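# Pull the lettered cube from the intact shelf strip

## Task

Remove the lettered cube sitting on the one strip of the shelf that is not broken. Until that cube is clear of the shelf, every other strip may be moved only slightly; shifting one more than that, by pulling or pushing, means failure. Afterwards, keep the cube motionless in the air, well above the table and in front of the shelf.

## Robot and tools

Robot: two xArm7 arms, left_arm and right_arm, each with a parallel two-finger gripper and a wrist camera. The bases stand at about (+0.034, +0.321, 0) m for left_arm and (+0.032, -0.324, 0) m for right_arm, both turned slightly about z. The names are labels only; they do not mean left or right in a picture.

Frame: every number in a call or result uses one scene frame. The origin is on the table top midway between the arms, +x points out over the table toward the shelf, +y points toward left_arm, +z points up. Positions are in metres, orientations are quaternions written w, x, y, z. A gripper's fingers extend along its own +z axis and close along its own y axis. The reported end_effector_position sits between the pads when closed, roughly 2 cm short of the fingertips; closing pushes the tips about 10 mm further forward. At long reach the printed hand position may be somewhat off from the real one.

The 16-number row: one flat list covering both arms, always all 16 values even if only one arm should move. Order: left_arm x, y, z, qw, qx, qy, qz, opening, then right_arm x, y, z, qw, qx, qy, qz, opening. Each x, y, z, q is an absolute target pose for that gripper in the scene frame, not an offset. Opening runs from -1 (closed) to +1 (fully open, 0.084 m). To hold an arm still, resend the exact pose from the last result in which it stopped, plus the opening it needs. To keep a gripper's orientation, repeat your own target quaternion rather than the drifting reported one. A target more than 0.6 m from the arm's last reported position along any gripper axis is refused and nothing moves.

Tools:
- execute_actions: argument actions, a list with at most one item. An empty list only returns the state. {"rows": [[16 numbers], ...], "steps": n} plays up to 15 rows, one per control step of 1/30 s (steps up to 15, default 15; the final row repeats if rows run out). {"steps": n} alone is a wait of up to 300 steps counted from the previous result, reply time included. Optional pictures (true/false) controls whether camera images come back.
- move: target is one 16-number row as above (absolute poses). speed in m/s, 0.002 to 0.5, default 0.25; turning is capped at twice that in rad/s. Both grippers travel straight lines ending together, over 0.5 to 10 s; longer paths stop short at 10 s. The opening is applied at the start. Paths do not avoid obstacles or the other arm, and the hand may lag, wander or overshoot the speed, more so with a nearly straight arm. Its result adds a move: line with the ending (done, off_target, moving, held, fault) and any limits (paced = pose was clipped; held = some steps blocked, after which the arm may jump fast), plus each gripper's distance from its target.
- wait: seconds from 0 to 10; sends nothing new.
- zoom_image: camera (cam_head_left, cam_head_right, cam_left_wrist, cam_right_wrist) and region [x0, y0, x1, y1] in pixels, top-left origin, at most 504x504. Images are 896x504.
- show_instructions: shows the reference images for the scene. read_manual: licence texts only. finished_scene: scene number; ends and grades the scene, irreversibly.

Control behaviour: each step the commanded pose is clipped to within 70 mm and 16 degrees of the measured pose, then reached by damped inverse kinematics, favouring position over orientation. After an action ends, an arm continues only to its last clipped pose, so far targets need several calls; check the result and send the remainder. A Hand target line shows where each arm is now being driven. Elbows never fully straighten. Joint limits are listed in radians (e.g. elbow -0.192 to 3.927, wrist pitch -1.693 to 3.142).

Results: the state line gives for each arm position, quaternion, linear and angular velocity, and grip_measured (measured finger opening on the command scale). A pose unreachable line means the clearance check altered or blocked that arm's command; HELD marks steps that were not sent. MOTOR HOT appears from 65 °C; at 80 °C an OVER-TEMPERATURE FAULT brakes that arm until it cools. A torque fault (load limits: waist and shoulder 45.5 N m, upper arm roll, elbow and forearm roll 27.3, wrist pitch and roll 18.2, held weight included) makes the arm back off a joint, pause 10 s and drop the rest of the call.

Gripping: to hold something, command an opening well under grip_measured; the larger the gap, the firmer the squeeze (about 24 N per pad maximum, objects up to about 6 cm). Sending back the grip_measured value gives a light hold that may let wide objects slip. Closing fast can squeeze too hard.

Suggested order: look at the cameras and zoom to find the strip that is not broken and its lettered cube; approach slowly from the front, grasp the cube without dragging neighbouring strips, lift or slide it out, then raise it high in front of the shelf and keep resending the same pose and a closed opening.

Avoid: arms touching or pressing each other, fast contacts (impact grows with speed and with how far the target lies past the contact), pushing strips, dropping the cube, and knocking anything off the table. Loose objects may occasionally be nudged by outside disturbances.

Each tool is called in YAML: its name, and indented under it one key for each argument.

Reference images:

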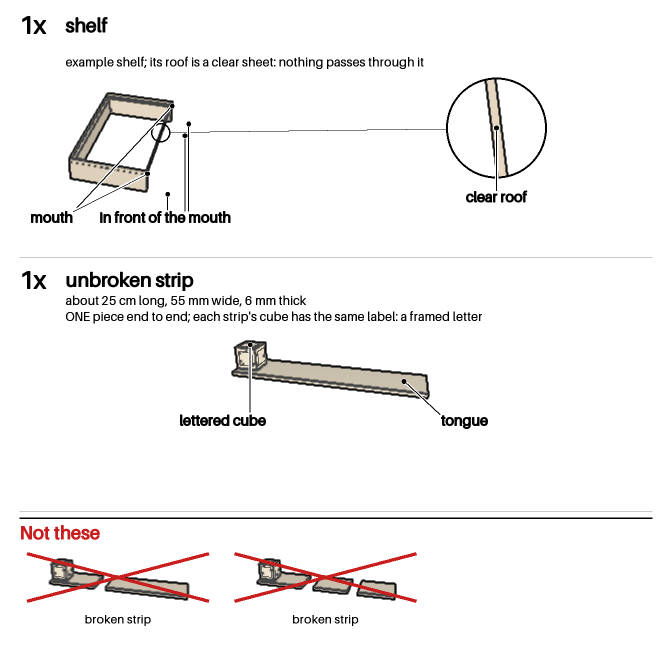

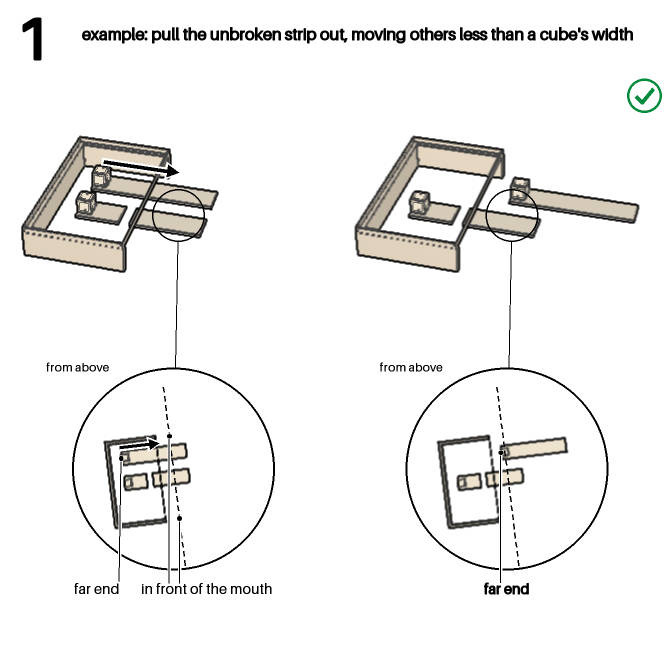

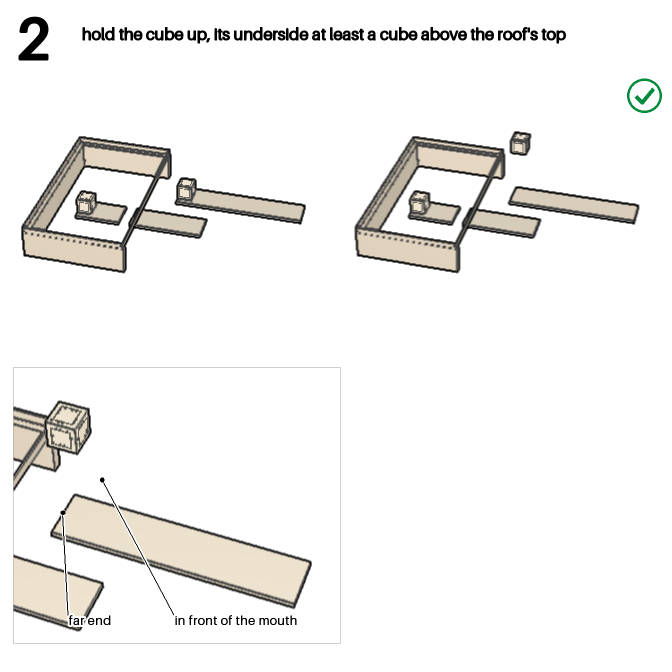

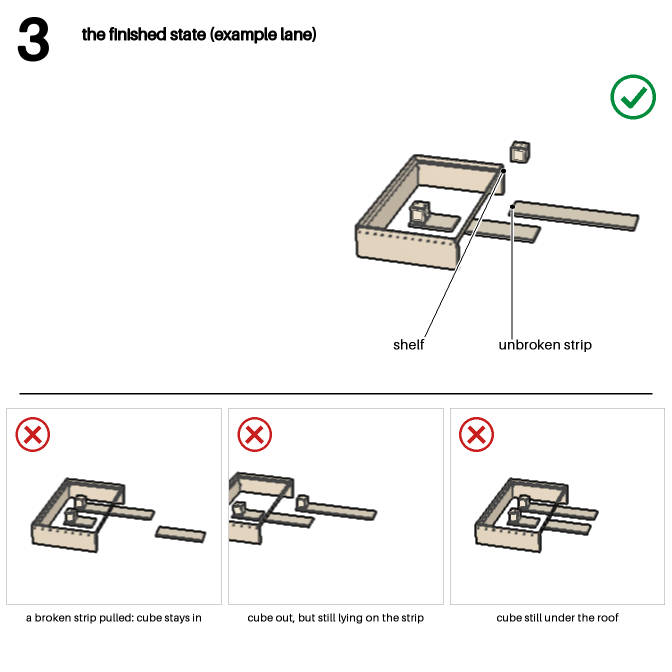

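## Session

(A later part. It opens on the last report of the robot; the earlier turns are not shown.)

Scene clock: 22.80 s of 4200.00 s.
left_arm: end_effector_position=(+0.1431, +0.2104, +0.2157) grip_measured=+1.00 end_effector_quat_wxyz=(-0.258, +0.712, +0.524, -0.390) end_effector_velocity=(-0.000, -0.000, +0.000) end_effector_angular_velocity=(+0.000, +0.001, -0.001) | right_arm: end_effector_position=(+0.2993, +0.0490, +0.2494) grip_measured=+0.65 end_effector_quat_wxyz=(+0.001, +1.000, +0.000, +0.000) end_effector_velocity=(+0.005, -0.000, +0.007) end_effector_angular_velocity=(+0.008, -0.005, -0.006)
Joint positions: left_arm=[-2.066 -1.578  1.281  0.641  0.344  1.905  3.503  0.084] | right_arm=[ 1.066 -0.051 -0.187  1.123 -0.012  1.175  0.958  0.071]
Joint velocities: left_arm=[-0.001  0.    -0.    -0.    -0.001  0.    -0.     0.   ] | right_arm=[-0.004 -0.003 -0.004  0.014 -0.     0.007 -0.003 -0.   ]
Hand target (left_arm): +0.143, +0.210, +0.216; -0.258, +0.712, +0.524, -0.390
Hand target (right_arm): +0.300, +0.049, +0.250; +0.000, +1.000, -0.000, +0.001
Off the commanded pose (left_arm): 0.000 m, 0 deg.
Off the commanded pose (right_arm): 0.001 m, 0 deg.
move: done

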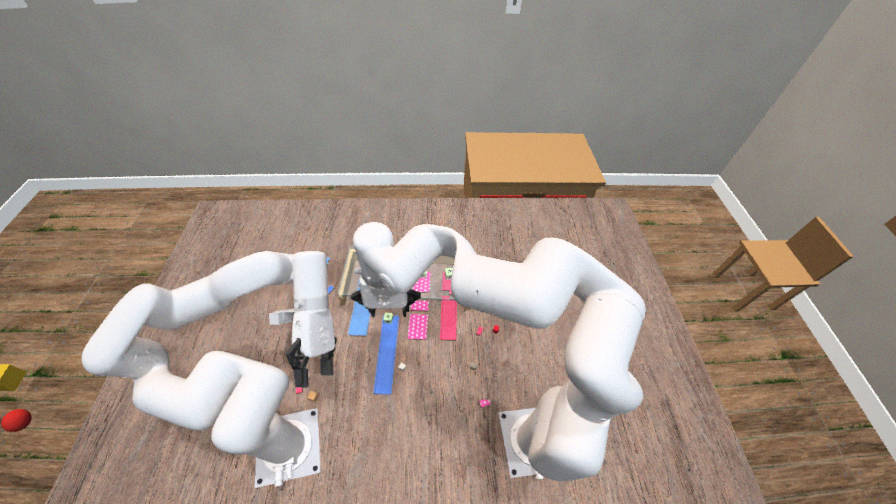

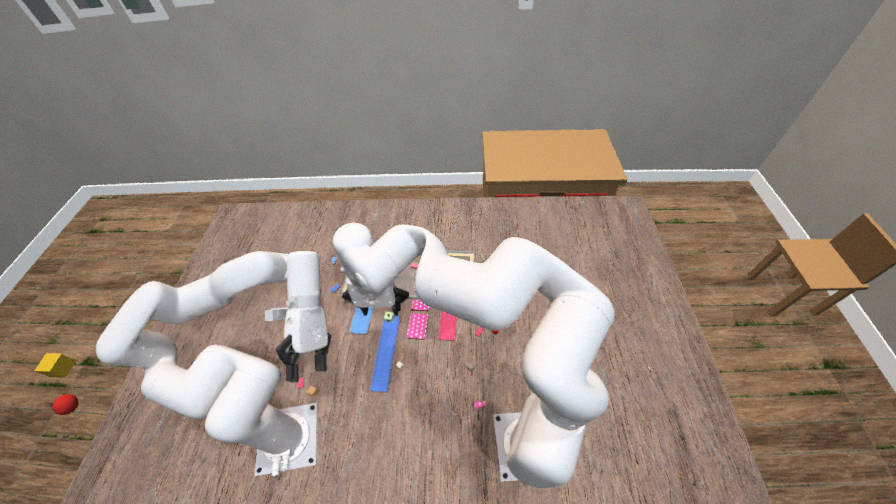

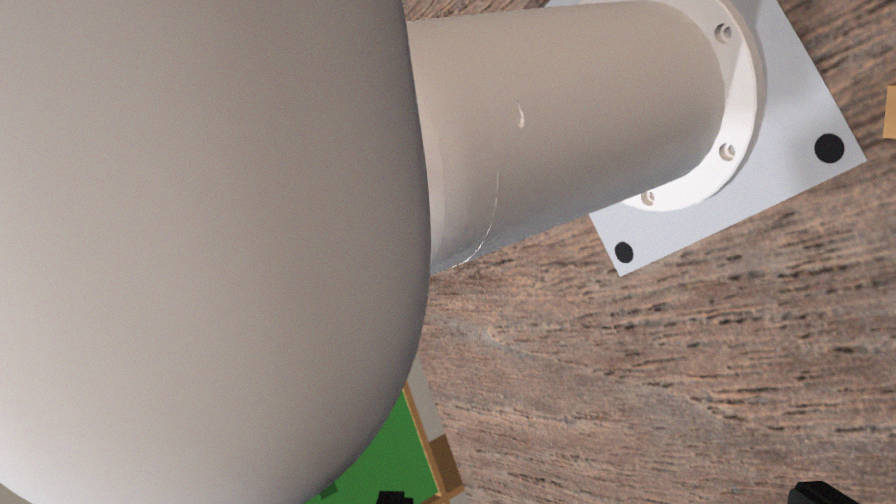

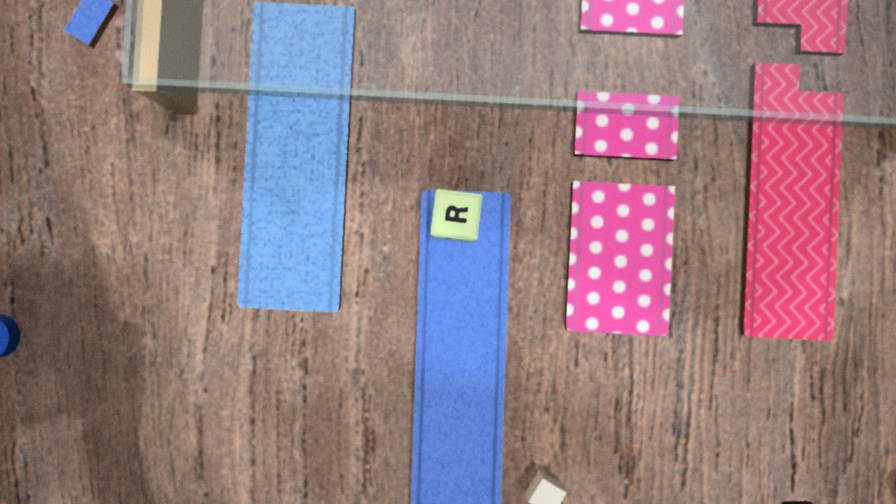

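move:
  target: [0.1431,0.2104,0.2157,-0.258,0.712,0.524,-0.39,1, 0.386,0.08,0.07,0,1,-0.05,0,0.2]

move:
  target: [0.1431,0.2104,0.2157,-0.258,0.712,0.524,-0.39,1, 0.386,0.08,0.032,0,1,-0.05,0,0.2]
  speed: 0.08

move:
  target: [0.1431,0.2104,0.2157,-0.258,0.712,0.524,-0.39,1, 0.386,0.08,0.032,0,1,-0.05,0,-1]

move:
  target: [0.1431,0.2104,0.2157,-0.258,0.712,0.524,-0.39,1, 0.36,0.08,0.22,0,1,-0.05,0,-1]
  speed: 0.15

Scene clock: 29.13 s of 4200.00 s.
left_arm: end_effector_position=(+0.1431, +0.2104, +0.2157) grip_measured=+1.00 end_effector_quat_wxyz=(-0.258, +0.712, +0.524, -0.390) end_effector_velocity=(-0.000, -0.000, +0.000) end_effector_angular_velocity=(+0.000, +0.000, -0.001) | right_arm: end_effector_position=(+0.3862, +0.0814, +0.0706) grip_measured=+0.19 end_effector_quat_wxyz=(-0.001, +0.999, -0.050, -0.000) end_effector_velocity=(-0.001, -0.003, -0.006) end_effector_angular_velocity=(-0.010, +0.007, -0.003)
Joint positions: left_arm=[-2.066 -1.578  1.281  0.641  0.344  1.905  3.503  0.084] | right_arm=[ 0.98   0.431 -0.218  1.196  0.132  0.778  0.862  0.052]
Joint velocities: left_arm=[-0.001 -0.     0.    -0.    -0.     0.    -0.    -0.   ] | right_arm=[-0.003  0.01   0.    -0.002  0.001  0.    -0.001 -0.   ]
Hand target (left_arm): +0.143, +0.210, +0.216; -0.258, +0.712, +0.524, -0.390
Hand target (right_arm): +0.386, +0.081, +0.070; -0.000, +0.999, -0.050, -0.001
Off the commanded pose (left_arm): 0.000 m, 0 deg.
Off the commanded pose (right_arm): 0.002 m, 0 deg.
After step 90, 2.00 s passed at rest.
move: done

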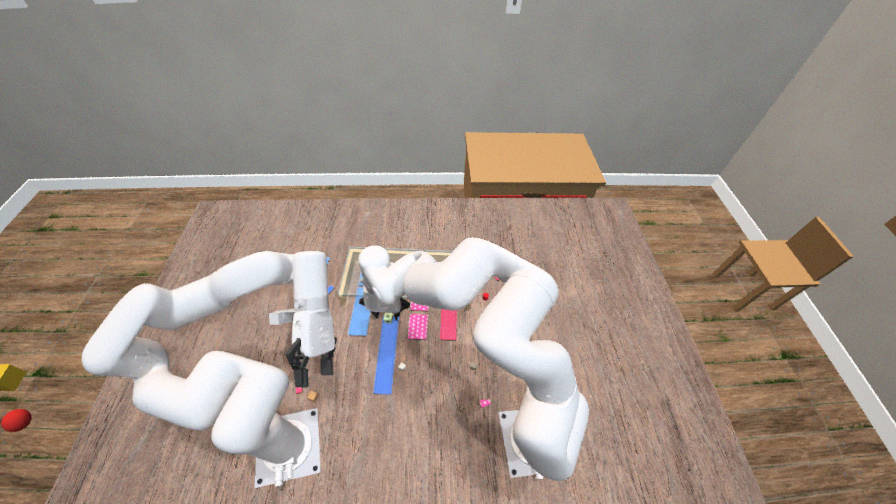

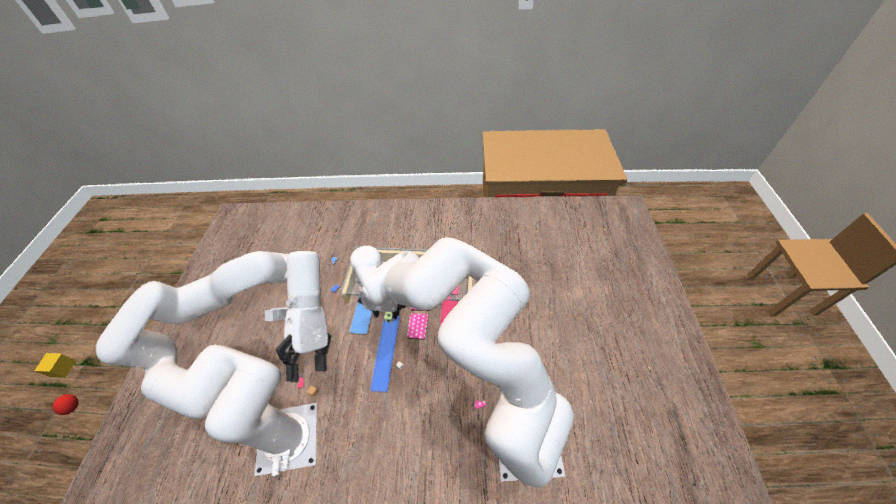

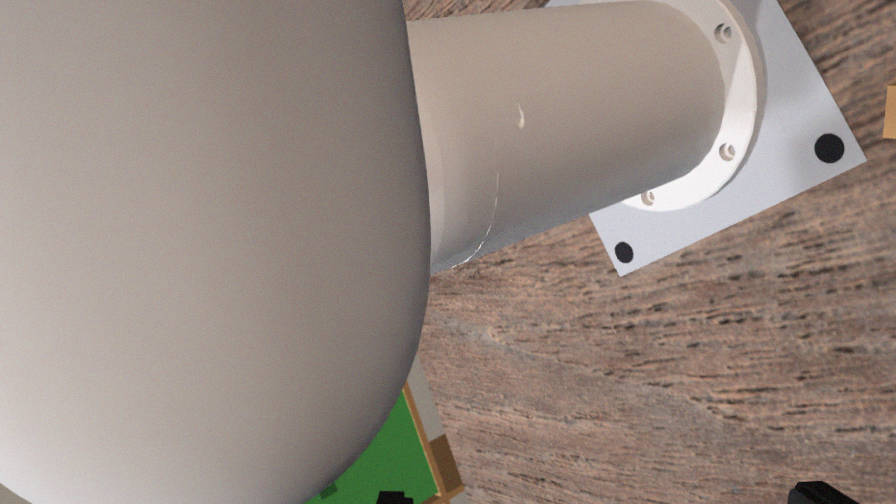

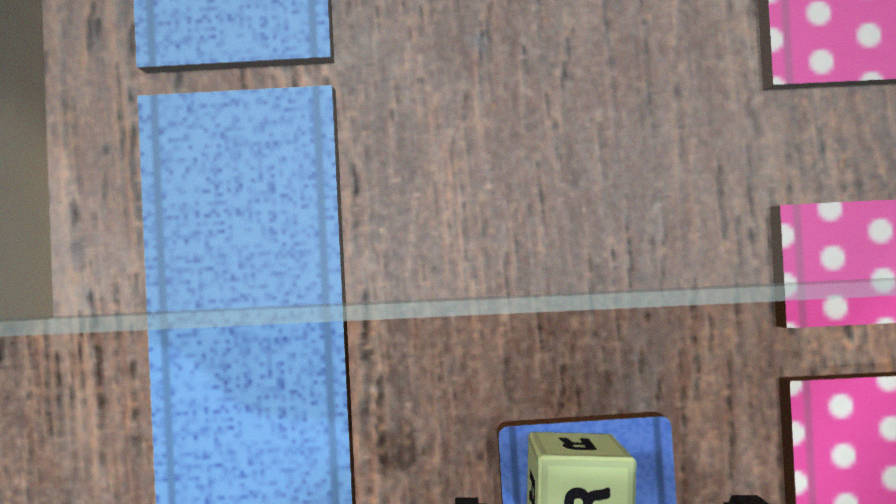

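Scene clock: 29.97 s of 4200.00 s.
left_arm: end_effector_position=(+0.1431, +0.2104, +0.2157) grip_measured=+1.00 end_effector_quat_wxyz=(-0.258, +0.712, +0.524, -0.390) end_effector_velocity=(-0.000, +0.000, +0.000) end_effector_angular_velocity=(-0.000, +0.000, -0.000) | right_arm: end_effector_position=(+0.3863, +0.0804, +0.0324) grip_measured=+0.19 end_effector_quat_wxyz=(-0.000, +0.999, -0.050, +0.000) end_effector_velocity=(-0.000, +0.000, -0.001) end_effector_angular_velocity=(+0.001, +0.000, +0.000)
Joint positions: left_arm=[-2.066 -1.578  1.281  0.641  0.344  1.905  3.503  0.084] | right_arm=[ 0.97   0.504 -0.204  1.181  0.155  0.691  0.846  0.052]
Joint velocities: left_arm=[-0. -0.  0. -0. -0.  0. -0. -0.] | right_arm=[ 0.     0.002  0.001 -0.     0.002 -0.003 -0.001 -0.   ]
Hand target (left_arm): +0.143, +0.210, +0.216; -0.258, +0.712, +0.524, -0.390
Hand target (right_arm): +0.386, +0.080, +0.032; -0.000, +0.999, -0.050, -0.000
Off the commanded pose (left_arm): 0.000 m, 0 deg.
Off the commanded pose (right_arm): 0.001 m, 0 deg.
move: done

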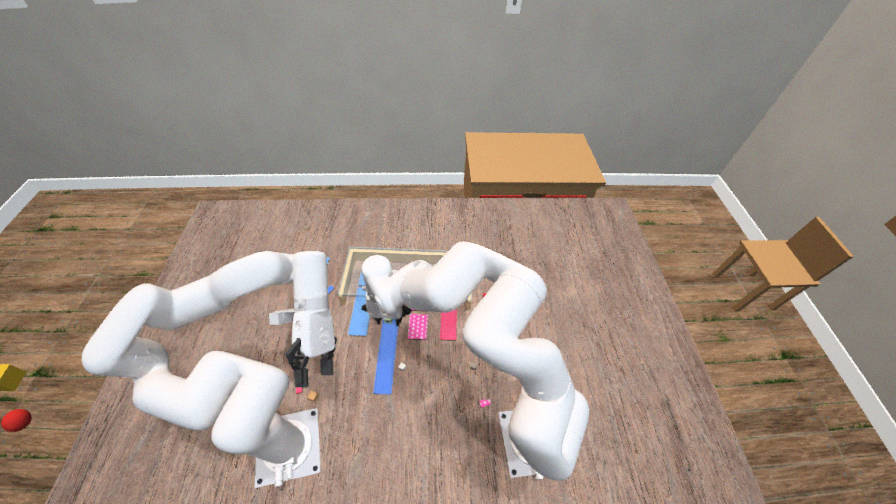

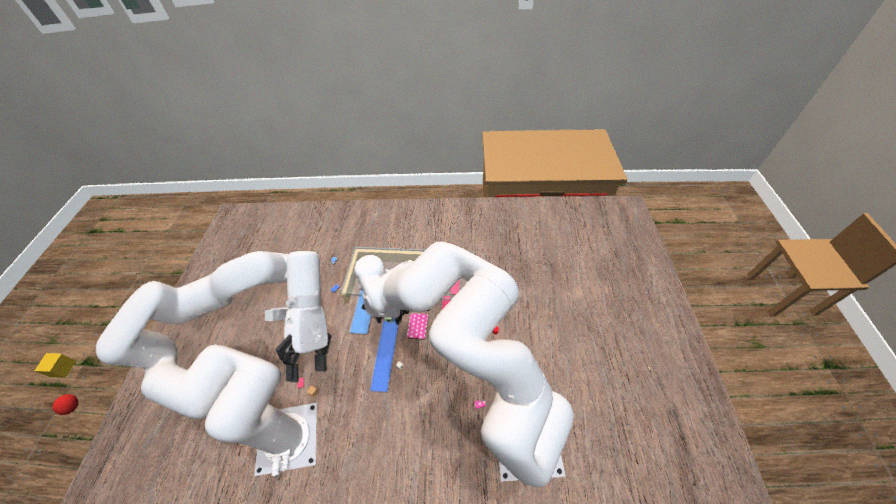

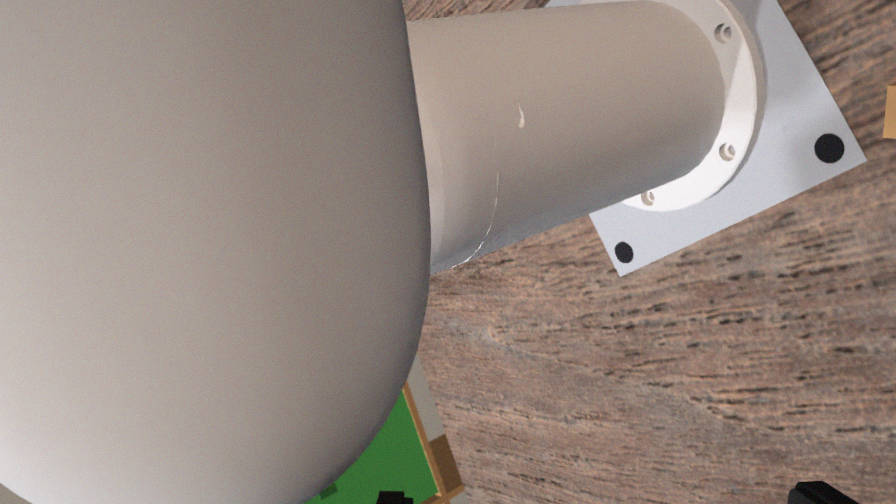

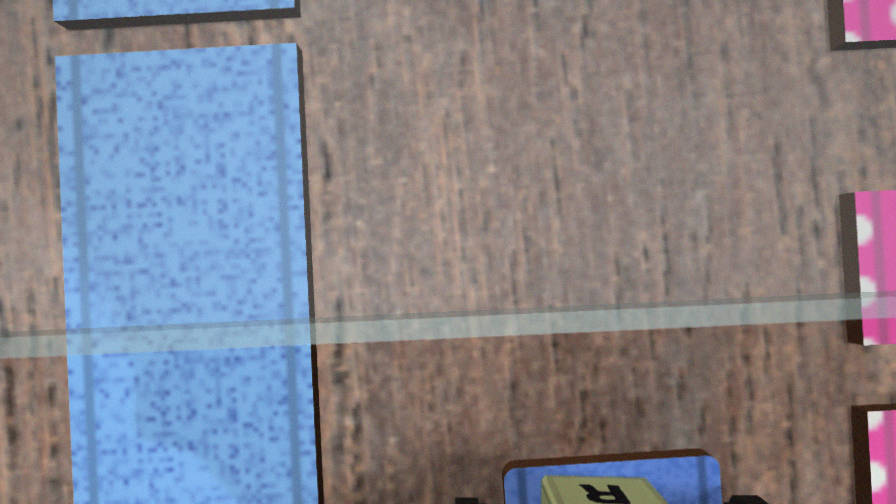

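Scene clock: 30.67 s of 4200.00 s.
left_arm: end_effector_position=(+0.1431, +0.2104, +0.2157) grip_measured=+1.00 end_effector_quat_wxyz=(-0.258, +0.712, +0.524, -0.390) end_effector_velocity=(+0.000, -0.000, +0.000) end_effector_angular_velocity=(+0.000, +0.000, +0.000) | right_arm: end_effector_position=(+0.3862, +0.0802, +0.0323) grip_measured=-0.45 end_effector_quat_wxyz=(-0.000, +0.999, -0.050, +0.000) end_effector_velocity=(-0.000, -0.001, -0.001) end_effector_angular_velocity=(-0.002, +0.001, -0.000)
Joint positions: left_arm=[-2.066 -1.578  1.281  0.641  0.344  1.905  3.503  0.084] | right_arm=[ 0.97   0.504 -0.204  1.18   0.155  0.69   0.846  0.024]
Joint velocities: left_arm=[-0.  0.  0.  0. -0. -0.  0.  0.] | right_arm=[-0.     0.001 -0.    -0.    -0.     0.     0.    -0.   ]
Hand target (left_arm): +0.143, +0.210, +0.216; -0.258, +0.712, +0.524, -0.390
Hand target (right_arm): +0.386, +0.080, +0.032; +0.000, +0.999, -0.050, -0.000
Off the commanded pose (left_arm): 0.000 m, 0 deg.
Off the commanded pose (right_arm): 0.000 m, 0 deg.
move: done

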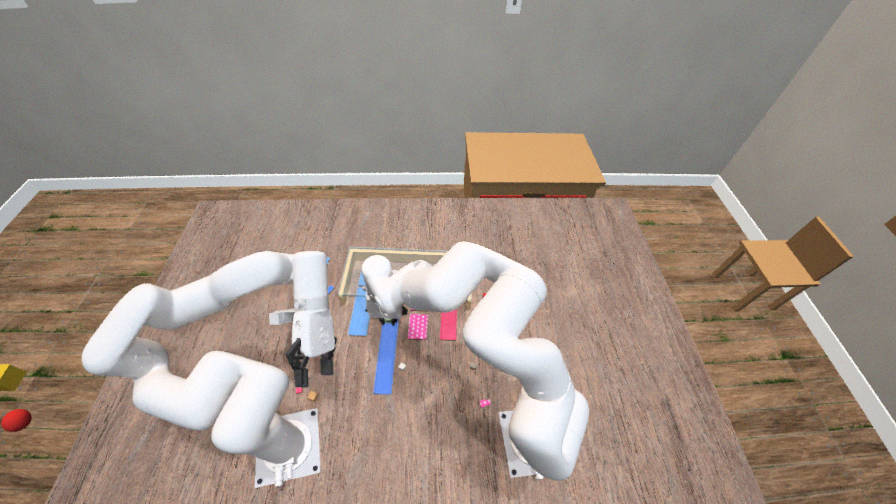

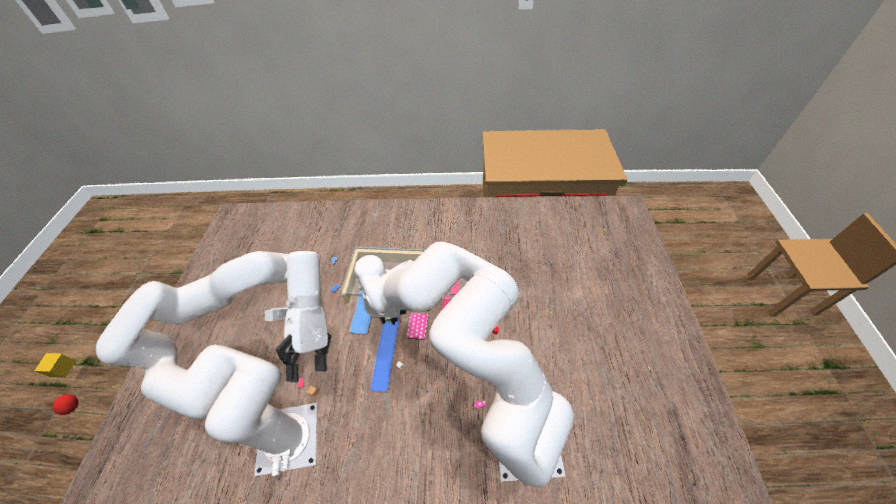

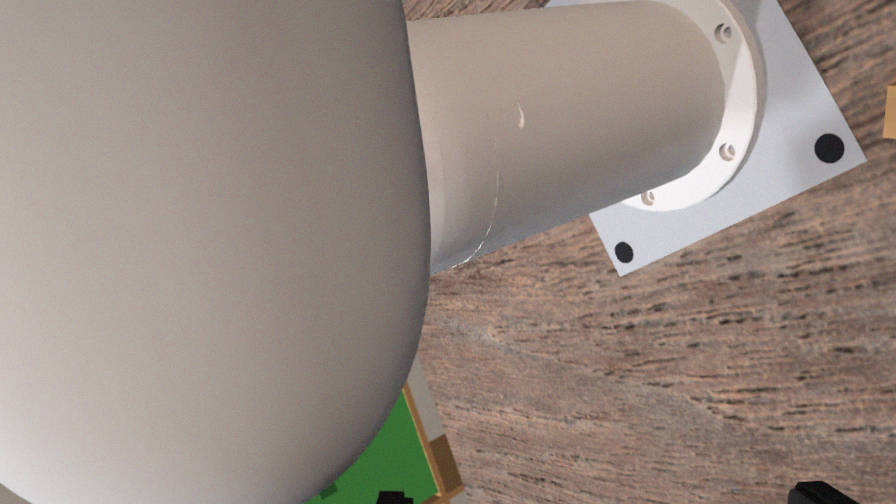

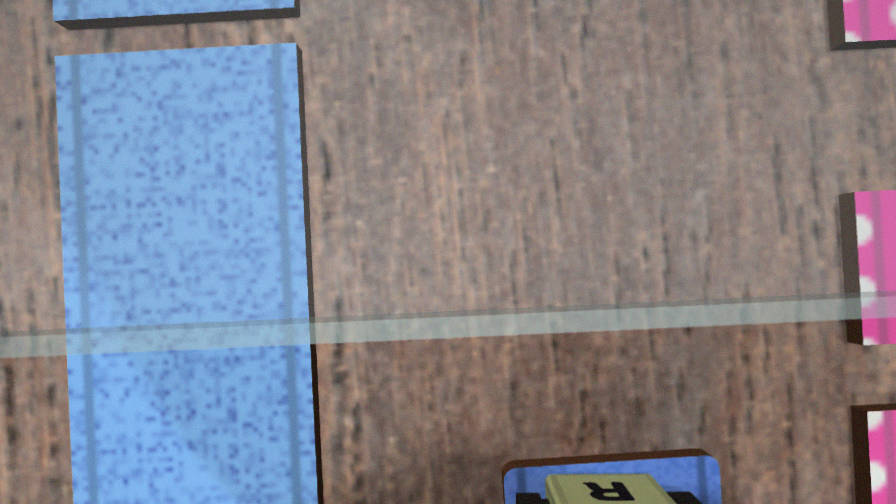

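Scene clock: 32.30 s of 4200.00 s.
left_arm: end_effector_position=(+0.1431, +0.2104, +0.2157) grip_measured=+1.00 end_effector_quat_wxyz=(-0.258, +0.712, +0.524, -0.390) end_effector_velocity=(+0.000, +0.000, -0.000) end_effector_angular_velocity=(+0.001, -0.001, -0.000) | right_arm: end_effector_position=(+0.3596, +0.0787, +0.2193) grip_measured=-0.45 end_effector_quat_wxyz=(+0.001, +0.999, -0.050, +0.000) end_effector_velocity=(-0.001, +0.001, +0.003) end_effector_angular_velocity=(+0.002, -0.000, +0.000)
Joint positions: left_arm=[-2.066 -1.578  1.281  0.641  0.344  1.905  3.503  0.084] | right_arm=[ 1.031  0.174 -0.233  1.299  0.043  1.132  0.957  0.024]
Joint velocities: left_arm=[ 0.     0.     0.     0.     0.001  0.001  0.    -0.   ] | right_arm=[ 0.001 -0.002  0.     0.006  0.     0.007  0.001  0.   ]
Hand target (left_arm): +0.143, +0.210, +0.216; -0.258, +0.712, +0.524, -0.390
Hand target (right_arm): +0.360, +0.079, +0.220; +0.000, +0.999, -0.050, +0.001
Off the commanded pose (left_arm): 0.000 m, 0 deg.
Off the commanded pose (right_arm): 0.002 m, 0 deg.
move: done

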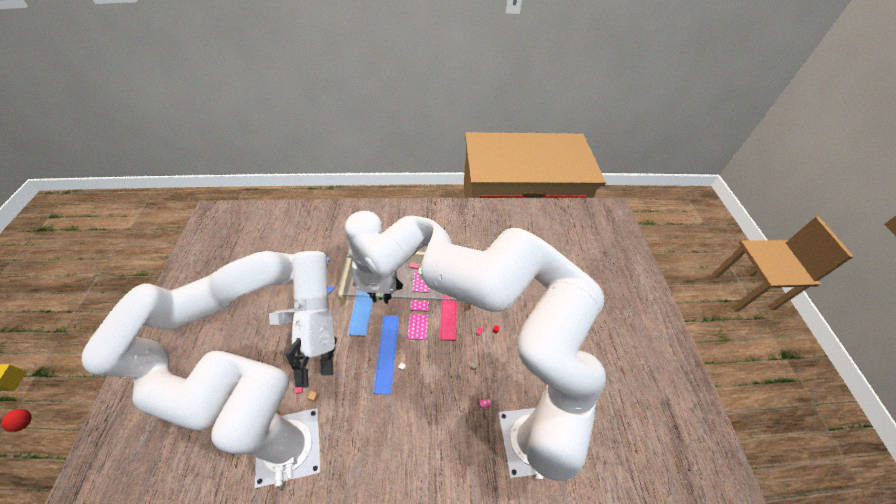

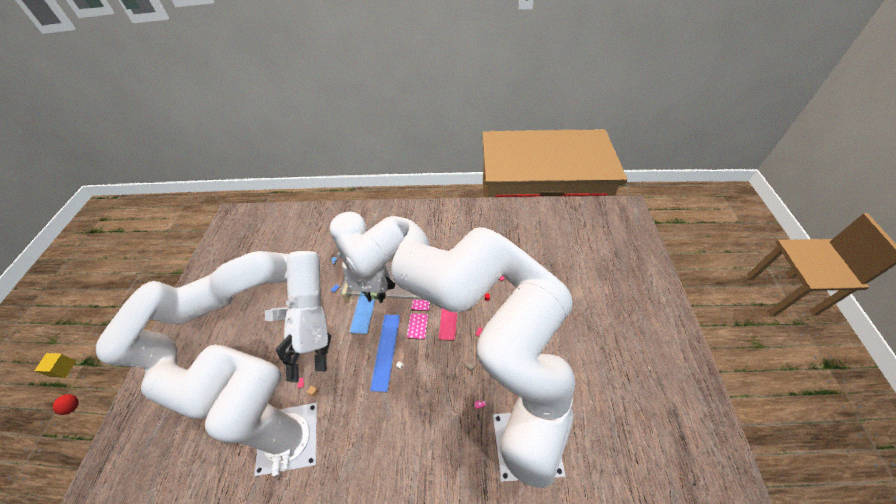

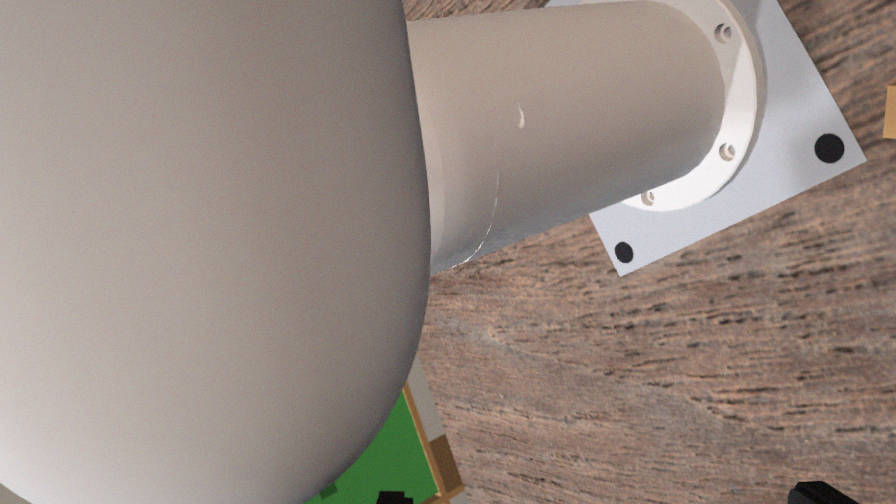

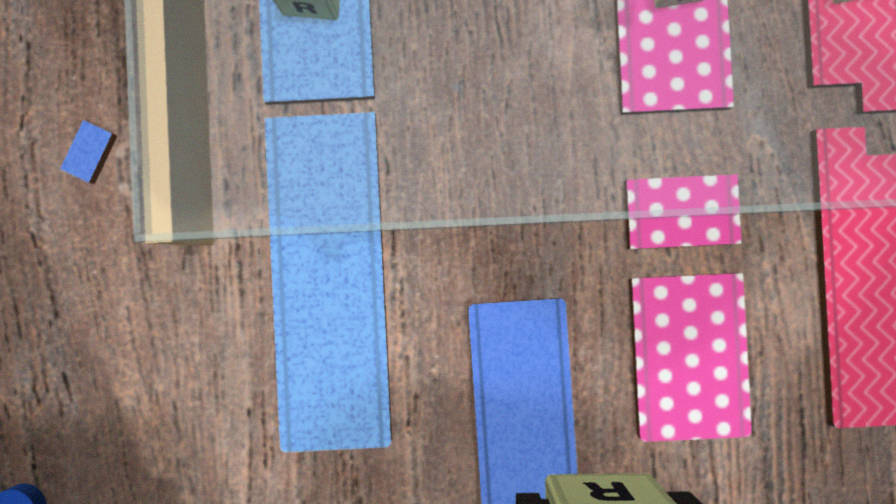

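finished_scene:
  scene: 1

The scene is finished: the task was done.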